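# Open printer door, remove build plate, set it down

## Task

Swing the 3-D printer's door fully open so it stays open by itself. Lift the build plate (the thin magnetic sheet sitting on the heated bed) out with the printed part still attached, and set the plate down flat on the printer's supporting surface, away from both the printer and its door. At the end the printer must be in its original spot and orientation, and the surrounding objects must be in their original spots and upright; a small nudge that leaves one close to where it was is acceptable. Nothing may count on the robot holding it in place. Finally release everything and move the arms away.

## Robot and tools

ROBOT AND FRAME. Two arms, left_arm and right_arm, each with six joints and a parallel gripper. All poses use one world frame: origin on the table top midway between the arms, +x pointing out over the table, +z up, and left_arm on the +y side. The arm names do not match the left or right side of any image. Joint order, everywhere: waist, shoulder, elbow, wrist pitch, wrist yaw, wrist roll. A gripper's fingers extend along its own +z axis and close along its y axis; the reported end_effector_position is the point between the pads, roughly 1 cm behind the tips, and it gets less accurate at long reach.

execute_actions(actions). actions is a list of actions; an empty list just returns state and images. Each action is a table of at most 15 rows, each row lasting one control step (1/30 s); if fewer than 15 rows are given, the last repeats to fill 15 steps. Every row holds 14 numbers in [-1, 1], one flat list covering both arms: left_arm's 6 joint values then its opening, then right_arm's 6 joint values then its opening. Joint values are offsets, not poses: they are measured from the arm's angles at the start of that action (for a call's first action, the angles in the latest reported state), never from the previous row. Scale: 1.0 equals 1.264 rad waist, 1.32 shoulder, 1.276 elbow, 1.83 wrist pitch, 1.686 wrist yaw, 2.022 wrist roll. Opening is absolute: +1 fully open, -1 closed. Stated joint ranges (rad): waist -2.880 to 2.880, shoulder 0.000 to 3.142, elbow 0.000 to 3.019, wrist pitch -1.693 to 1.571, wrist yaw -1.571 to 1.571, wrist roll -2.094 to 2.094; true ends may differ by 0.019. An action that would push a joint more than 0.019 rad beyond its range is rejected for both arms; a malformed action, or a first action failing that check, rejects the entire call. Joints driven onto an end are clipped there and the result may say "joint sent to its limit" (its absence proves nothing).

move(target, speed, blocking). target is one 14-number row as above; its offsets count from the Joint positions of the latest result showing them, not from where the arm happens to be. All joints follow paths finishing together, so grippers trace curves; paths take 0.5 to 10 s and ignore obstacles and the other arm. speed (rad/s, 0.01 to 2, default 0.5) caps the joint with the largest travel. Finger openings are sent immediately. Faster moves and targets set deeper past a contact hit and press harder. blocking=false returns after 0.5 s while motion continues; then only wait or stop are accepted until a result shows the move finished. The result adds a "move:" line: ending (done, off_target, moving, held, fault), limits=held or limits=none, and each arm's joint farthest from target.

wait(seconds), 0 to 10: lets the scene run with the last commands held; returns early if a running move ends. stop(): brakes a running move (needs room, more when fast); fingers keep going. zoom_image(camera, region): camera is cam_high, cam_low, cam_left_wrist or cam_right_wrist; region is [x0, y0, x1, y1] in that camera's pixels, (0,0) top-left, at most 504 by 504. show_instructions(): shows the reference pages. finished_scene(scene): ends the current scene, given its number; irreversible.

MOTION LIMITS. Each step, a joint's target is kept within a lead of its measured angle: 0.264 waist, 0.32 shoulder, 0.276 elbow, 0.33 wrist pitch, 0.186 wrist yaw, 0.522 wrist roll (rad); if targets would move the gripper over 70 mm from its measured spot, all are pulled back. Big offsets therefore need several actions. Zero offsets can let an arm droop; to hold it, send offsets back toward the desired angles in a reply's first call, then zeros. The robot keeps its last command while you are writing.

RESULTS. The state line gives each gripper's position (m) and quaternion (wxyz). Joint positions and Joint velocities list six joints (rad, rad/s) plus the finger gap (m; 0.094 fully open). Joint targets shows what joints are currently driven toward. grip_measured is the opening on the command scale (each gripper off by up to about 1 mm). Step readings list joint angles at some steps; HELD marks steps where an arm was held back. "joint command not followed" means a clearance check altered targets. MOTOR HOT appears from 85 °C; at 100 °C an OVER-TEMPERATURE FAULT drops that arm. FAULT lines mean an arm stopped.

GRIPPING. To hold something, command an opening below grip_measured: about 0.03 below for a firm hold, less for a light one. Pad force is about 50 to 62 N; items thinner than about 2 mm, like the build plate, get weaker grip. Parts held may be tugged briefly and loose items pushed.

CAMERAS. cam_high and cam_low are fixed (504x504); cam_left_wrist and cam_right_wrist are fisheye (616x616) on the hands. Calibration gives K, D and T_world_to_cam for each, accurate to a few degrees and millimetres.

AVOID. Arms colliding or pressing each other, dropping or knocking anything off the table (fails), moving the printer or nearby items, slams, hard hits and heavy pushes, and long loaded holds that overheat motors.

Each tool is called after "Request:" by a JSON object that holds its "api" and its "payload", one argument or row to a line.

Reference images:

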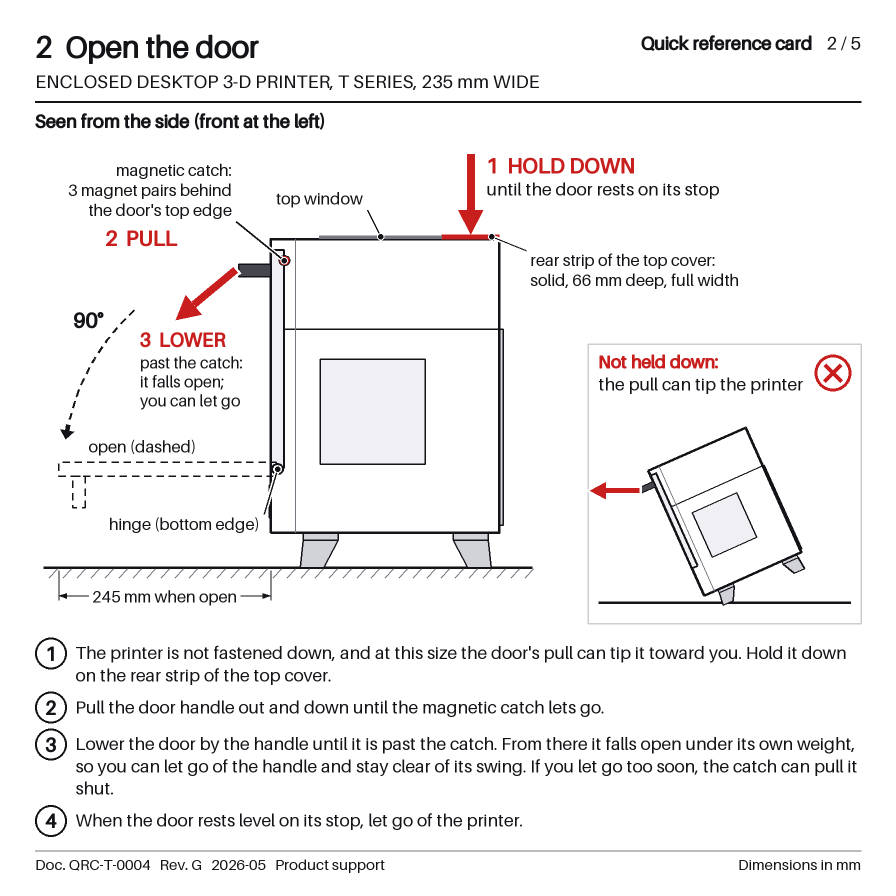

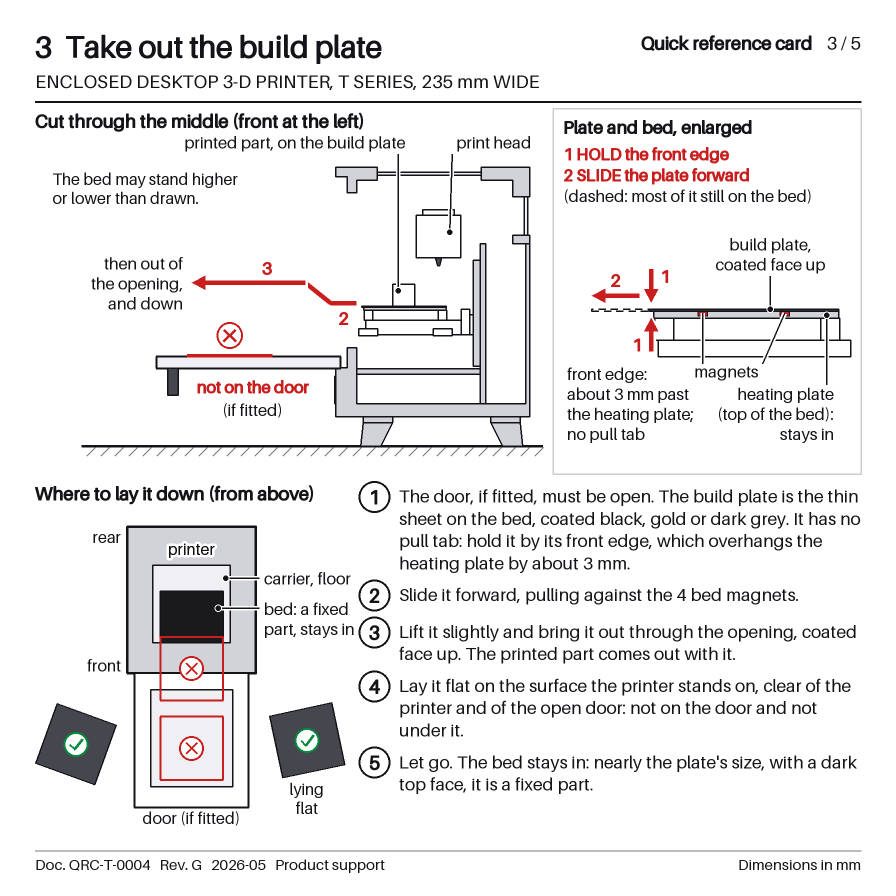

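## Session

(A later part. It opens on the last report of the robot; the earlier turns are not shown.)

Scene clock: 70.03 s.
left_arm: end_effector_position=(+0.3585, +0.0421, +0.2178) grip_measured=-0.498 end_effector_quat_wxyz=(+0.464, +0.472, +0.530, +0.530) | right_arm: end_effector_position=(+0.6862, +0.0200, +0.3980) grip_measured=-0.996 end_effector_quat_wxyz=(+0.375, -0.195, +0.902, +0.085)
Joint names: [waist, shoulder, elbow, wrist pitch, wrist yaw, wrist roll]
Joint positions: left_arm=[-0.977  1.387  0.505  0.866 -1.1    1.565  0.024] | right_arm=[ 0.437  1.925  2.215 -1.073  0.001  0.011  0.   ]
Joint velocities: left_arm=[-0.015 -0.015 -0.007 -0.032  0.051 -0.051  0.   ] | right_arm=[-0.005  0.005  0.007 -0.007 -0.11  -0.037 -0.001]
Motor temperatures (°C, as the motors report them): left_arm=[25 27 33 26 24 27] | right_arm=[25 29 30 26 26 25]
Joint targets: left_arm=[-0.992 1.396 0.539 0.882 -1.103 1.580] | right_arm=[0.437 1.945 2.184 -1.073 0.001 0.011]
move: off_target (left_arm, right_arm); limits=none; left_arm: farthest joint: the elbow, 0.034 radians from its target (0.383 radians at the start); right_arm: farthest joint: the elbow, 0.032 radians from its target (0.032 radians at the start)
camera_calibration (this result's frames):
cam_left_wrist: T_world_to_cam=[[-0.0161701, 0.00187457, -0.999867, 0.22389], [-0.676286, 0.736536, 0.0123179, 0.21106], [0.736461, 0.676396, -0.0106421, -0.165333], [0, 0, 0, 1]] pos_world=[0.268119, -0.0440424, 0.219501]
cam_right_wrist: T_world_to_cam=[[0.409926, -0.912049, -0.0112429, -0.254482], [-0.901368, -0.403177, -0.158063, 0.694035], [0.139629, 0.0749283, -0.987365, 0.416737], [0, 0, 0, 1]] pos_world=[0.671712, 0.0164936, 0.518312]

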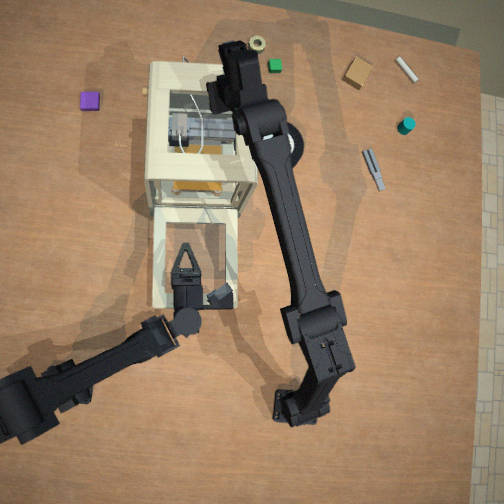

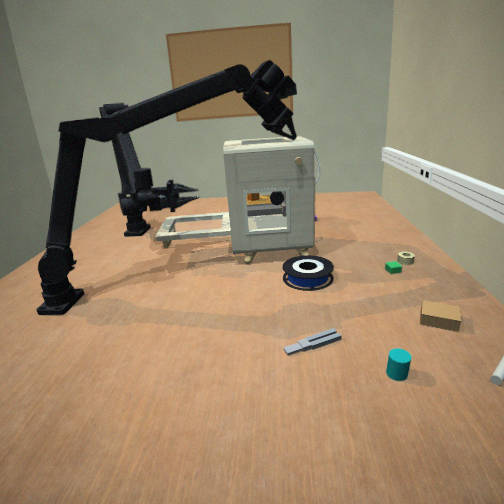

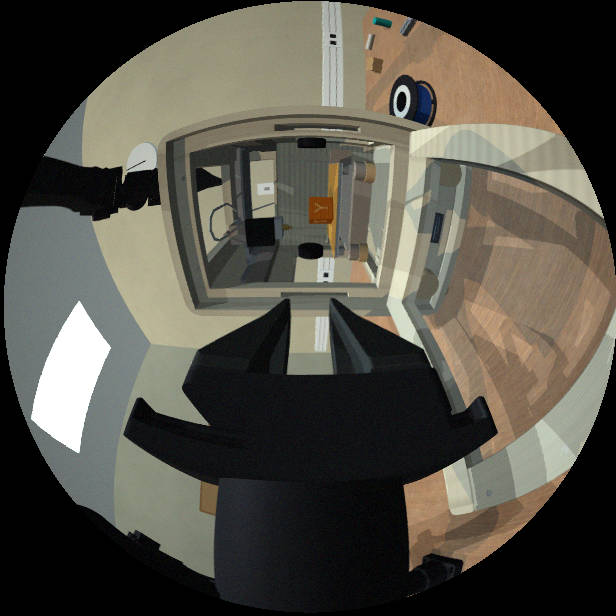

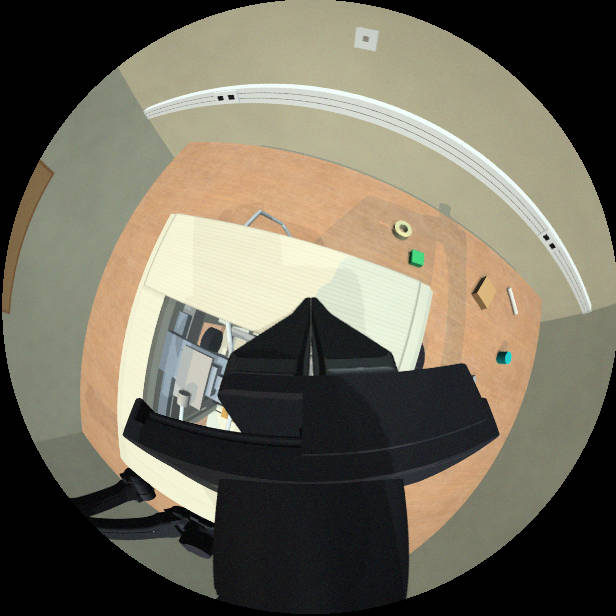

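Request:
{"api": "move", "payload": {
  "target": [0.177,0.14,0.172,-0.087,0.136,-0.06,-0.5, 0,0.015,-0.025,0,0,0,-1],
  "speed": 0.2
}}

Request:
{"api": "zoom_image", "payload": {
  "camera": "cam_left_wrist",
  "region": [200, 150, 420, 370]
}}

Request:
{"api": "zoom_image", "payload": {
  "camera": "cam_low",
  "region": [140, 140, 300, 260]
}}

Scene clock: 77.70 s.
left_arm: end_effector_position=(+0.4624, +0.0394, +0.1924) grip_measured=-0.498 end_effector_quat_wxyz=(+0.447, +0.492, +0.552, +0.503) | right_arm: end_effector_position=(+0.6861, +0.0199, +0.3983) grip_measured=-0.996 end_effector_quat_wxyz=(+0.375, -0.195, +0.902, +0.085)
Joint names: [waist, shoulder, elbow, wrist pitch, wrist yaw, wrist roll]
Joint positions: left_arm=[-0.763  1.555  0.691  0.717 -0.874  1.458  0.024] | right_arm=[ 0.437  1.924  2.215 -1.073  0.001  0.011  0.   ]
Joint velocities: left_arm=[-0.005 -0.015 -0.007  0.017 -0.051  0.095 -0.   ] | right_arm=[ 0.015 -0.015 -0.027  0.007 -0.007  0.022 -0.001]
Motor temperatures (°C, as the motors report them): left_arm=[25 27 34 26 24 27] | right_arm=[25 29 30 26 26 25]
Joint targets: left_arm=[-0.753 1.572 0.725 0.707 -0.871 1.443] | right_arm=[0.437 1.944 2.183 -1.073 0.001 0.011]
move: off_target (left_arm, right_arm); limits=none; left_arm: farthest joint: the elbow, 0.034 radians from its target (0.219 radians at the start); right_arm: farthest joint: the elbow, 0.032 radians from its target (0.032 radians at the start)
camera_calibration (this result's frames):
cam_left_wrist: T_world_to_cam=[[-0.101834, -0.0151933, -0.994685, 0.239465], [-0.668202, 0.741787, 0.0570788, 0.271111], [0.736978, 0.670463, -0.0856914, -0.225913], [0, 0, 0, 1]] pos_world=[0.372035, -0.0460024, 0.203358]
cam_right_wrist: T_world_to_cam=[[0.40993, -0.912047, -0.0112485, -0.254481], [-0.901313, -0.403152, -0.15844, 0.694091], [0.13997, 0.0750877, -0.987305, 0.416769], [0, 0, 0, 1]] pos_world=[0.671578, 0.016431, 0.518587]

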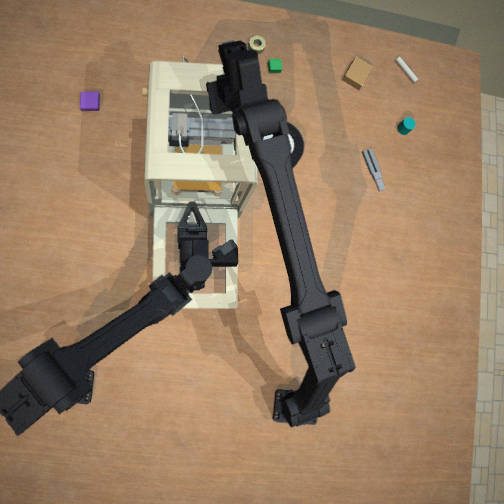

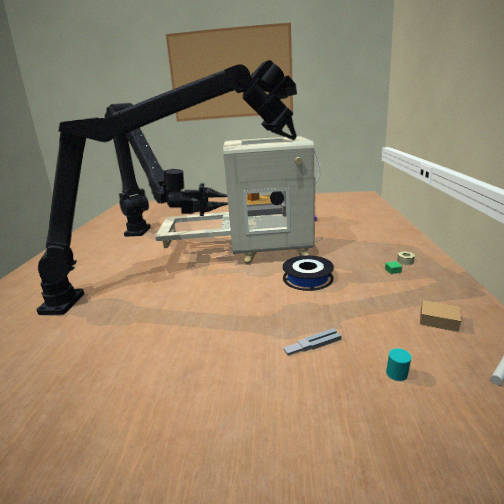

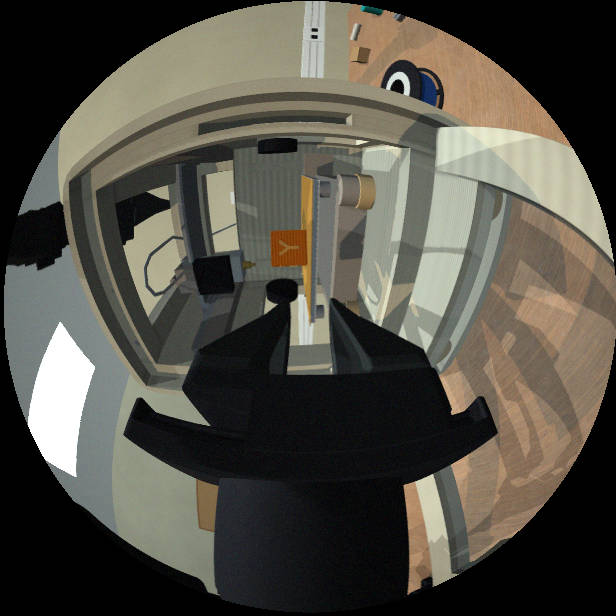

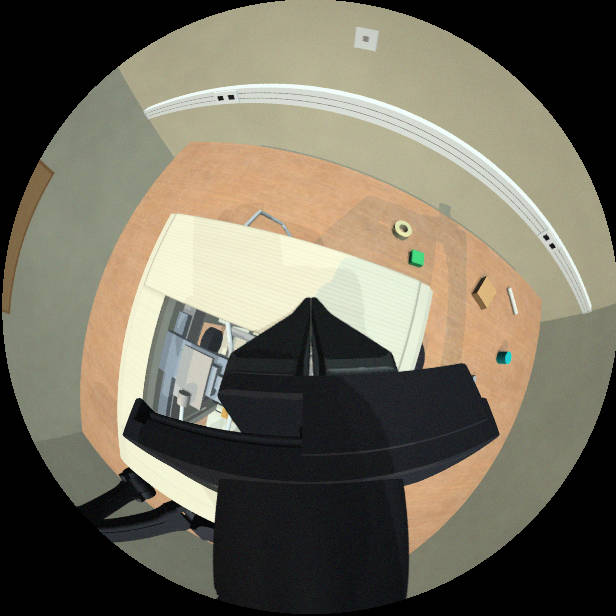

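Region (200, 150, 420, 370) of cam_left_wrist's 616x616 image, scaled by 2.291, with more detail than that image has.

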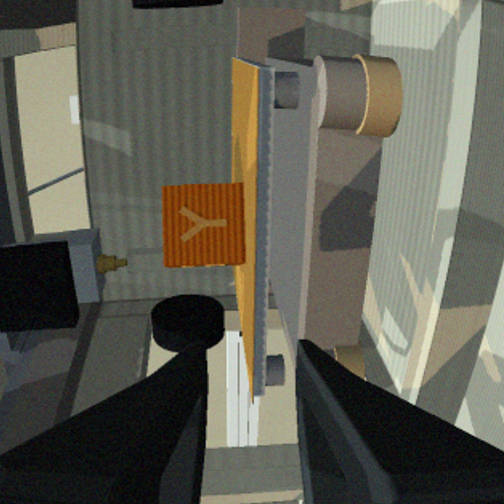

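Region (140, 140, 300, 260) of cam_low's 504x504 image, scaled by 3.150, with more detail than that image has; it fills the top 378 rows of this view, and the rest is white.

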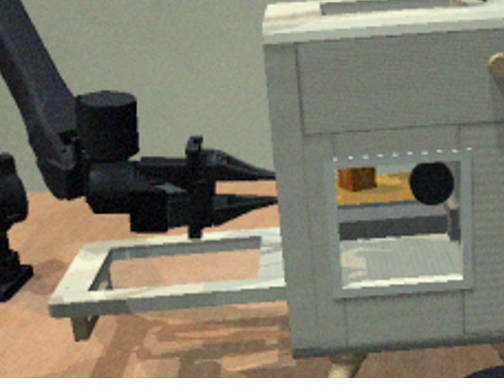

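Request:
{"api": "move", "payload": {
  "target": [0.025,0.047,0.070,-0.004,0.015,0,-0.83, 0,0.015,-0.025,0,0,0,-1],
  "speed": 0.08
}}

Request:
{"api": "zoom_image", "payload": {
  "camera": "cam_left_wrist",
  "region": [250, 230, 370, 350]
}}

Scene clock: 81.63 s.
left_arm: end_effector_position=(+0.4815, +0.0301, +0.1946) grip_measured=-0.828 end_effector_quat_wxyz=(+0.453, +0.489, +0.552, +0.500) | right_arm: end_effector_position=(+0.6861, +0.0199, +0.3983) grip_measured=-0.996 end_effector_quat_wxyz=(+0.375, -0.195, +0.902, +0.085)
Joint names: [waist, shoulder, elbow, wrist pitch, wrist yaw, wrist roll]
Joint positions: left_arm=[-0.746  1.596  0.745  0.717 -0.851  1.457  0.008] | right_arm=[ 0.437  1.924  2.215 -1.073  0.001  0.011  0.   ]
Joint velocities: left_arm=[-0.005 -0.005 -0.002  0.017  0.022 -0.037 -0.   ] | right_arm=[-0.005  0.005 -0.012  0.007  0.051 -0.066  0.   ]
Motor temperatures (°C, as the motors report them): left_arm=[25 27 34 26 24 27] | right_arm=[25 29 30 26 26 25]
Joint targets: left_arm=[-0.731 1.617 0.780 0.710 -0.848 1.458] | right_arm=[0.437 1.944 2.183 -1.073 0.001 0.011]
move: off_target (left_arm, right_arm); limits=none; left_arm: farthest joint: the elbow, 0.036 radians from its target (0.089 radians at the start); right_arm: farthest joint: the elbow, 0.032 radians from its target (0.032 radians at the start)
camera_calibration (this result's frames):
cam_left_wrist: T_world_to_cam=[[-0.0948981, -0.0262866, -0.99514, 0.240506], [-0.66452, 0.745994, 0.0436642, 0.291357], [0.74122, 0.665434, -0.0882613, -0.234951], [0, 0, 0, 1]] pos_world=[0.390587, -0.054684, 0.205878]
cam_right_wrist: T_world_to_cam=[[0.40993, -0.912047, -0.0112485, -0.254481], [-0.901313, -0.403152, -0.15844, 0.694091], [0.13997, 0.0750877, -0.987305, 0.416769], [0, 0, 0, 1]] pos_world=[0.671578, 0.016431, 0.518587]

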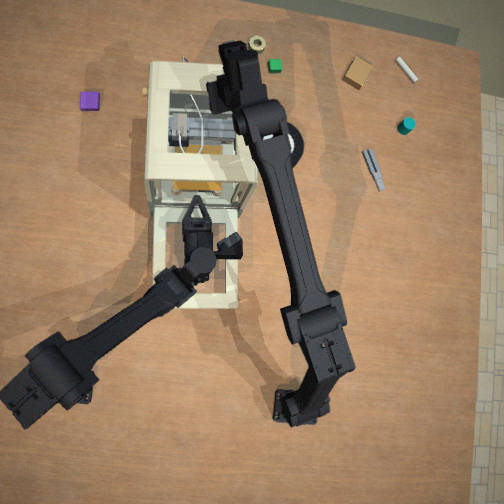

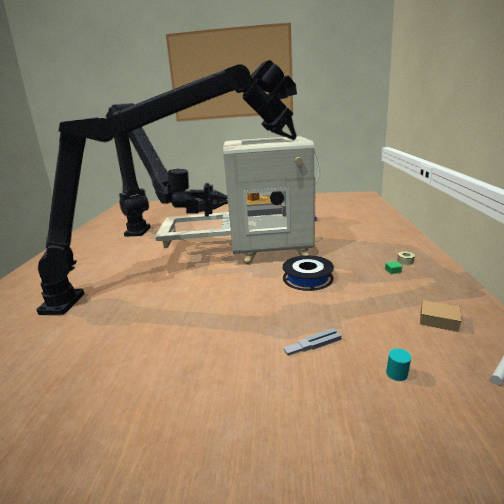

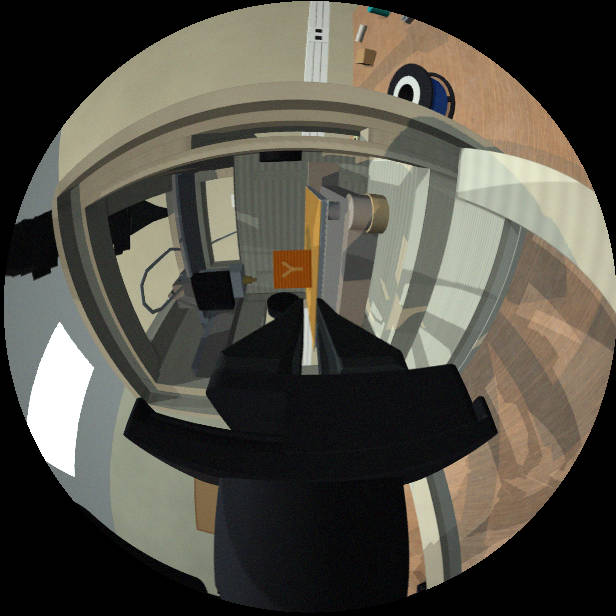

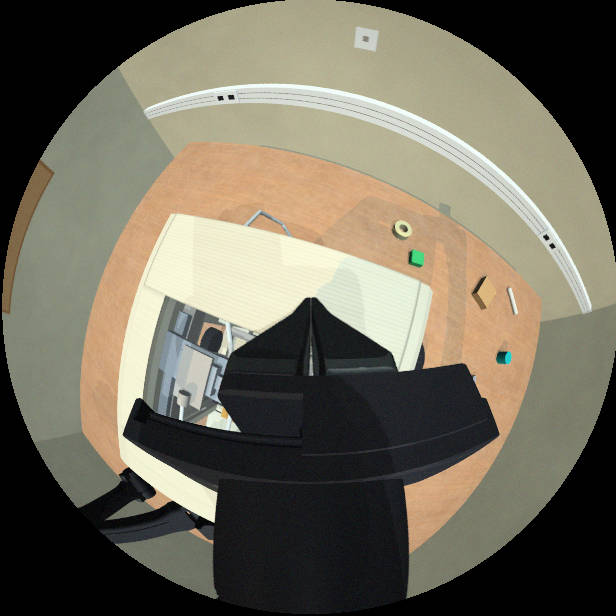

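Region (250, 230, 370, 350) of cam_left_wrist's 616x616 image, scaled by 4.200, with more detail than that image has.

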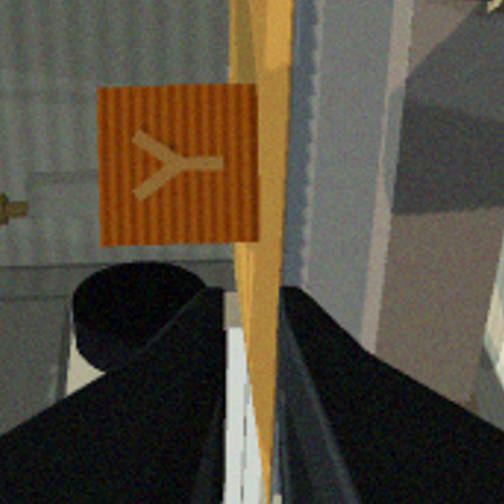

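Request:
{"api": "move", "payload": {
  "target": [0.01,0.024,0.02,0,0,0.012,-0.83, 0,0.015,-0.025,0,0,0,-1],
  "speed": 0.04
}}

Request:
{"api": "zoom_image", "payload": {
  "camera": "cam_left_wrist",
  "region": [250, 230, 370, 350]
}}

Scene clock: 83.77 s.
left_arm: end_effector_position=(+0.4820, +0.0296, +0.1885) grip_measured=-0.828 end_effector_quat_wxyz=(+0.447, +0.496, +0.550, +0.502) | right_arm: end_effector_position=(+0.6861, +0.0199, +0.3983) grip_measured=-0.996 end_effector_quat_wxyz=(+0.375, -0.195, +0.902, +0.085)
Joint names: [waist, shoulder, elbow, wrist pitch, wrist yaw, wrist roll]
Joint positions: left_arm=[-0.746  1.608  0.745  0.717 -0.851  1.466  0.008] | right_arm=[ 0.437  1.924  2.215 -1.073  0.001  0.011  0.   ]
Joint velocities: left_arm=[-0.005 -0.005  0.002  0.012 -0.007  0.007  0.   ] | right_arm=[-0.015 -0.005 -0.027  0.017 -0.007 -0.051  0.001]
Motor temperatures (°C, as the motors report them): left_arm=[25 27 34 26 24 27] | right_arm=[25 30 30 26 26 25]
Joint targets: left_arm=[-0.734 1.628 0.770 0.717 -0.851 1.482] | right_arm=[0.437 1.944 2.183 -1.073 0.001 0.011]
move: off_target (left_arm, right_arm); limits=none; left_arm: farthest joint: the elbow, 0.026 radians from its target (0.026 radians at the start); right_arm: farthest joint: the elbow, 0.032 radians from its target (0.032 radians at the start)
camera_calibration (this result's frames):
cam_left_wrist: T_world_to_cam=[[-0.104502, -0.00957848, -0.994479, 0.23849], [-0.663403, 0.745645, 0.0625299, 0.288256], [0.740929, 0.666275, -0.0842756, -0.236191], [0, 0, 0, 1]] pos_world=[0.391153, -0.0552841, 0.199243]
cam_right_wrist: T_world_to_cam=[[0.40993, -0.912047, -0.0112485, -0.254481], [-0.901313, -0.403152, -0.15844, 0.694091], [0.13997, 0.0750877, -0.987305, 0.416769], [0, 0, 0, 1]] pos_world=[0.671578, 0.016431, 0.518587]

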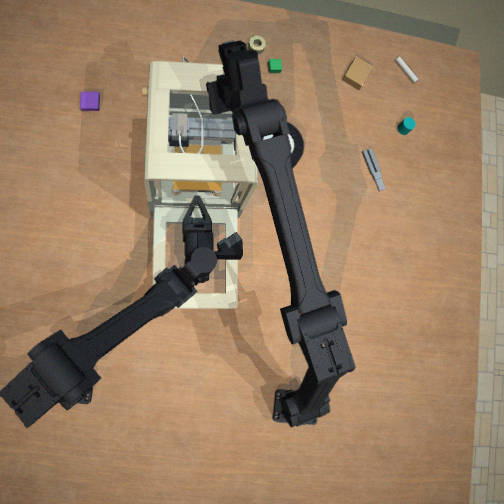

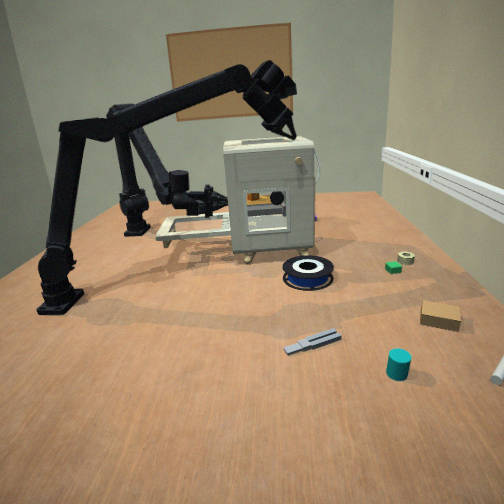

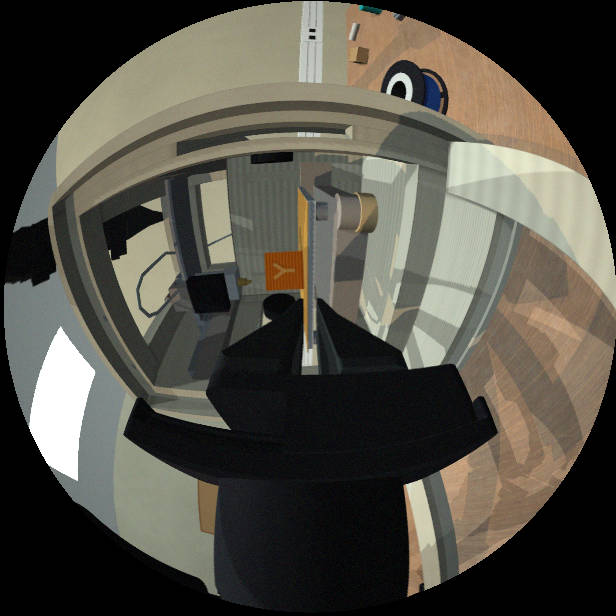

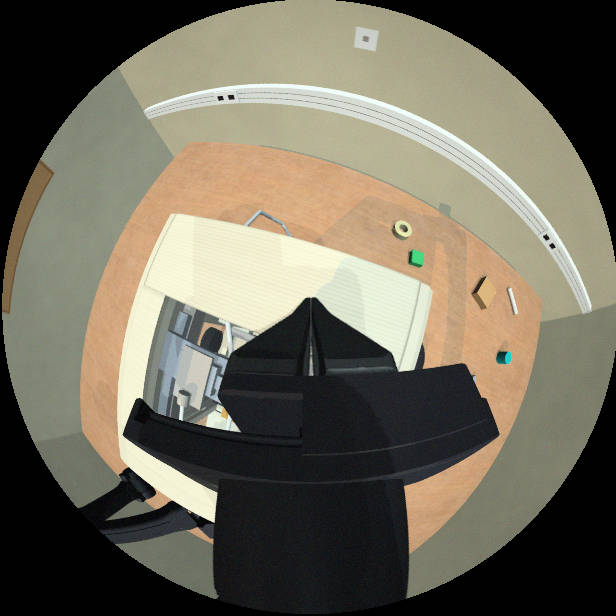

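Region (250, 230, 370, 350) of cam_left_wrist's 616x616 image, scaled by 4.200, with more detail than that image has.

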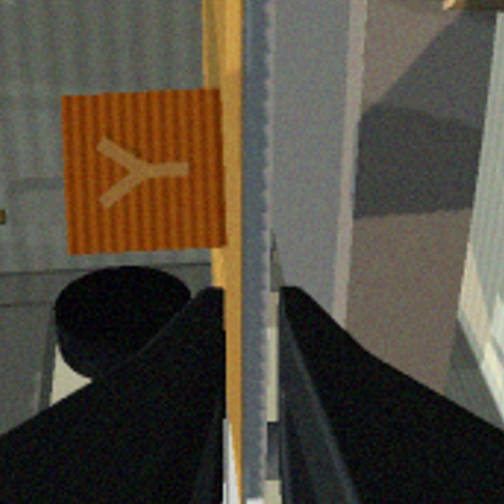

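Request:
{"api": "move", "payload": {
  "target": [0.028,0.025,0.046,-0.01,0.015,0,-0.87, 0,0.015,-0.025,0,0,0,-1],
  "speed": 0.03
}}

Request:
{"api": "zoom_image", "payload": {
  "camera": "cam_left_wrist",
  "region": [250, 230, 370, 350]
}}

Scene clock: 87.33 s.
left_arm: end_effector_position=(+0.4933, +0.0306, +0.1908) grip_measured=-0.868 end_effector_quat_wxyz=(+0.449, +0.495, +0.551, +0.501) | right_arm: end_effector_position=(+0.6861, +0.0199, +0.3983) grip_measured=-0.996 end_effector_quat_wxyz=(+0.375, -0.195, +0.902, +0.085)
Joint names: [waist, shoulder, elbow, wrist pitch, wrist yaw, wrist roll]
Joint positions: left_arm=[-0.727  1.619  0.767  0.709 -0.829  1.467  0.006] | right_arm=[ 0.437  1.924  2.215 -1.073  0.001  0.011  0.   ]
Joint velocities: left_arm=[ 0.005  0.015 -0.002 -0.012 -0.037  0.022  0.   ] | right_arm=[-0.024 -0.015 -0.012  0.012  0.037  0.007  0.   ]
Motor temperatures (°C, as the motors report them): left_arm=[25 27 34 26 24 27] | right_arm=[25 30 30 26 26 25]
Joint targets: left_arm=[-0.711 1.641 0.804 0.699 -0.826 1.466] | right_arm=[0.437 1.944 2.183 -1.073 0.001 0.011]
move: off_target (left_arm, right_arm); limits=none; left_arm: farthest joint: the elbow, 0.037 radians from its target (0.059 radians at the start); right_arm: farthest joint: the elbow, 0.032 radians from its target (0.032 radians at the start)
camera_calibration (this result's frames):
cam_left_wrist: T_world_to_cam=[[-0.10389, -0.0138854, -0.994492, 0.241756], [-0.661879, 0.747308, 0.0587092, 0.294797], [0.742377, 0.664332, -0.0868283, -0.245101], [0, 0, 0, 1]] pos_world=[0.402193, -0.0541184, 0.201835]
cam_right_wrist: T_world_to_cam=[[0.40993, -0.912047, -0.0112485, -0.254481], [-0.901313, -0.403152, -0.15844, 0.694091], [0.13997, 0.0750877, -0.987305, 0.416769], [0, 0, 0, 1]] pos_world=[0.671578, 0.016431, 0.518587]

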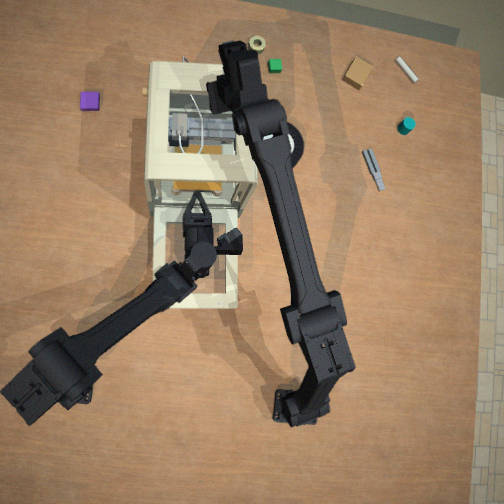

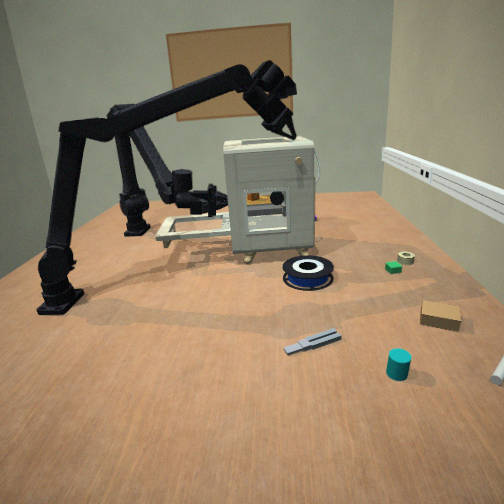

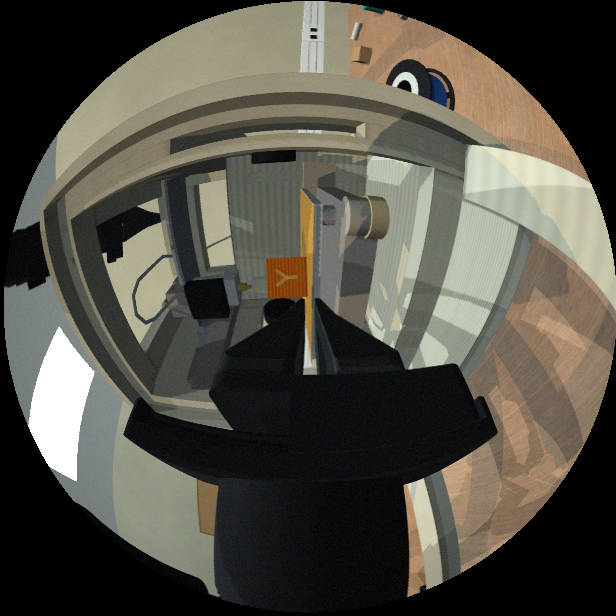

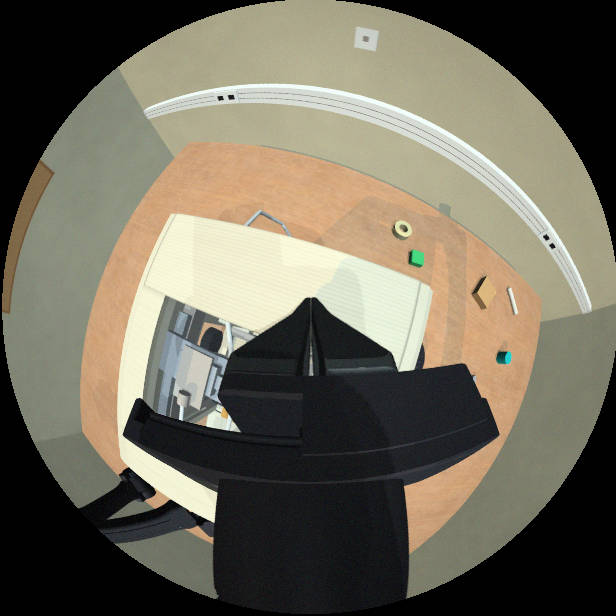

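Region (250, 230, 370, 350) of cam_left_wrist's 616x616 image, scaled by 4.200, with more detail than that image has.

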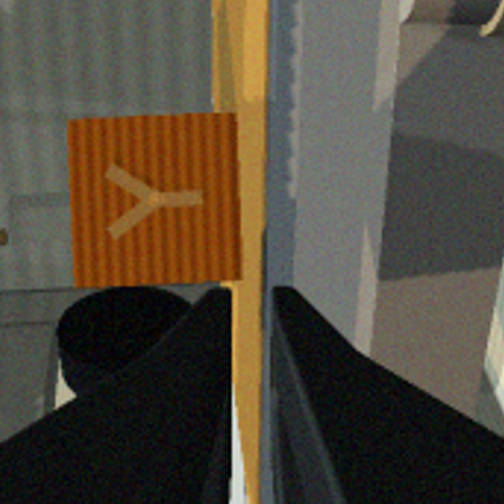

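Request:
{"api": "move", "payload": {
  "target": [0.021,0.025,0.038,-0.005,0.008,0,-0.87, 0,0.015,-0.025,0,0,0,-1],
  "speed": 0.03
}}

Request:
{"api": "zoom_image", "payload": {
  "camera": "cam_left_wrist",
  "region": [250, 230, 370, 350]
}}

Request:
{"api": "zoom_image", "payload": {
  "camera": "cam_high",
  "region": [160, 170, 240, 220]
}}

Scene clock: 90.10 s.
left_arm: end_effector_position=(+0.4998, +0.0316, +0.1901) grip_measured=-0.868 end_effector_quat_wxyz=(+0.449, +0.494, +0.551, +0.500) | right_arm: end_effector_position=(+0.6861, +0.0199, +0.3983) grip_measured=-0.996 end_effector_quat_wxyz=(+0.375, -0.195, +0.902, +0.085)
Joint names: [waist, shoulder, elbow, wrist pitch, wrist yaw, wrist roll]
Joint positions: left_arm=[-0.715  1.63   0.779  0.709 -0.818  1.467  0.006] | right_arm=[ 0.437  1.924  2.215 -1.073  0.001  0.011  0.   ]
Joint velocities: left_arm=[ 0.005  0.005 -0.012  0.002 -0.066  0.066 -0.001] | right_arm=[-0.005  0.005  0.002 -0.027  0.037  0.037 -0.001]
Motor temperatures (°C, as the motors report them): left_arm=[25 27 34 26 24 27] | right_arm=[25 30 30 26 26 25]
Joint targets: left_arm=[-0.700 1.652 0.815 0.700 -0.815 1.467] | right_arm=[0.437 1.944 2.183 -1.073 0.001 0.011]
move: off_target (left_arm, right_arm); limits=none; left_arm: farthest joint: the elbow, 0.037 radians from its target (0.049 radians at the start); right_arm: farthest joint: the elbow, 0.032 radians from its target (0.032 radians at the start)
camera_calibration (this result's frames):
cam_left_wrist: T_world_to_cam=[[-0.104017, -0.0158592, -0.994449, 0.241941], [-0.662521, 0.746842, 0.0573875, 0.299006], [0.741786, 0.664813, -0.088191, -0.250122], [0, 0, 0, 1]] pos_world=[0.408801, -0.0531894, 0.20138]
cam_right_wrist: T_world_to_cam=[[0.40993, -0.912047, -0.0112485, -0.254481], [-0.901313, -0.403152, -0.15844, 0.694091], [0.13997, 0.0750877, -0.987305, 0.416769], [0, 0, 0, 1]] pos_world=[0.671578, 0.016431, 0.518587]

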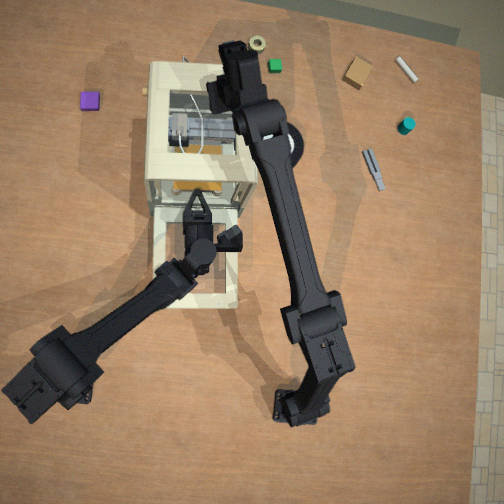

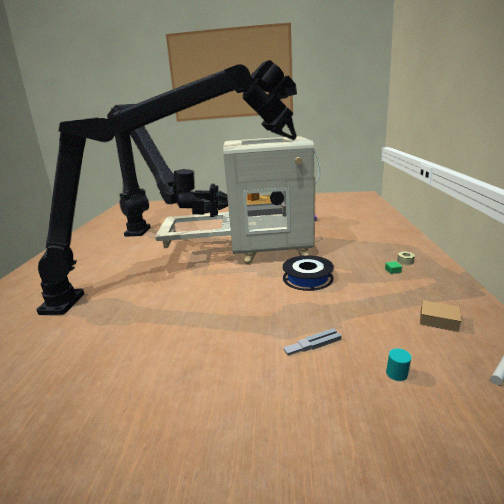

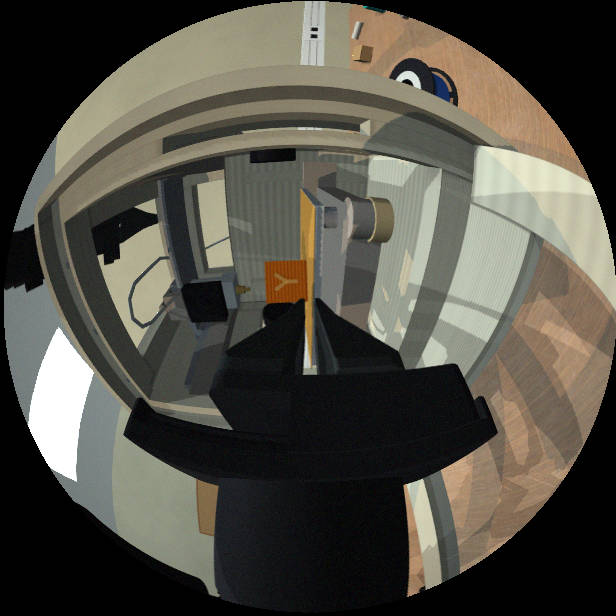

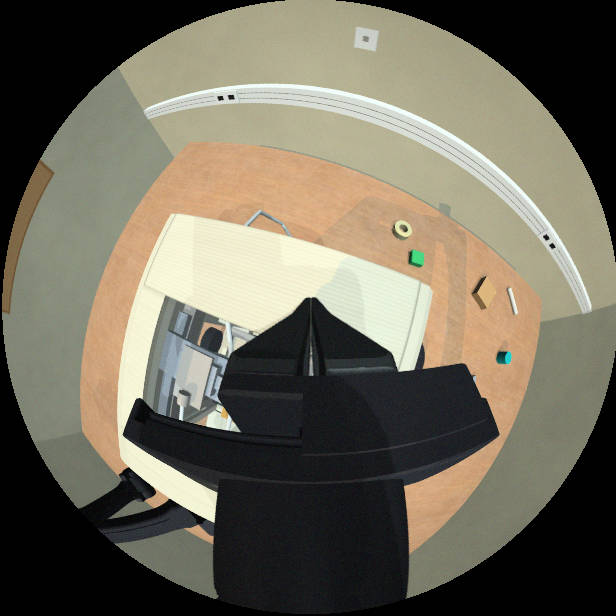

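Region (250, 230, 370, 350) of cam_left_wrist's 616x616 image, scaled by 4.200, with more detail than that image has.

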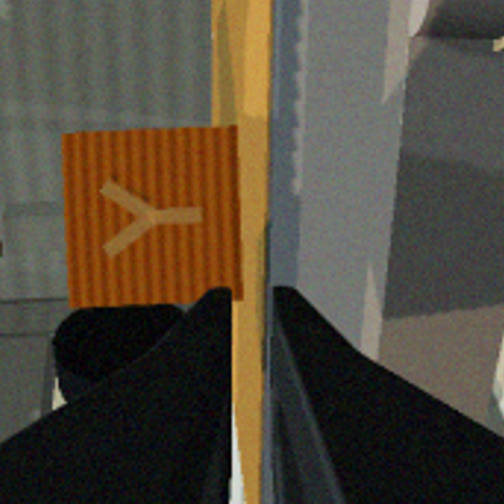

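Region (160, 170, 240, 220) of cam_high's 504x504 image, scaled by 6.300, with more detail than that image has; it fills the top 315 rows of this view, and the rest is white.

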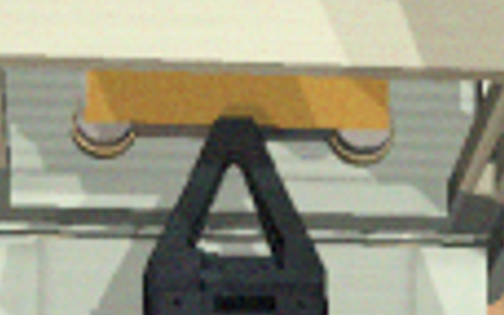

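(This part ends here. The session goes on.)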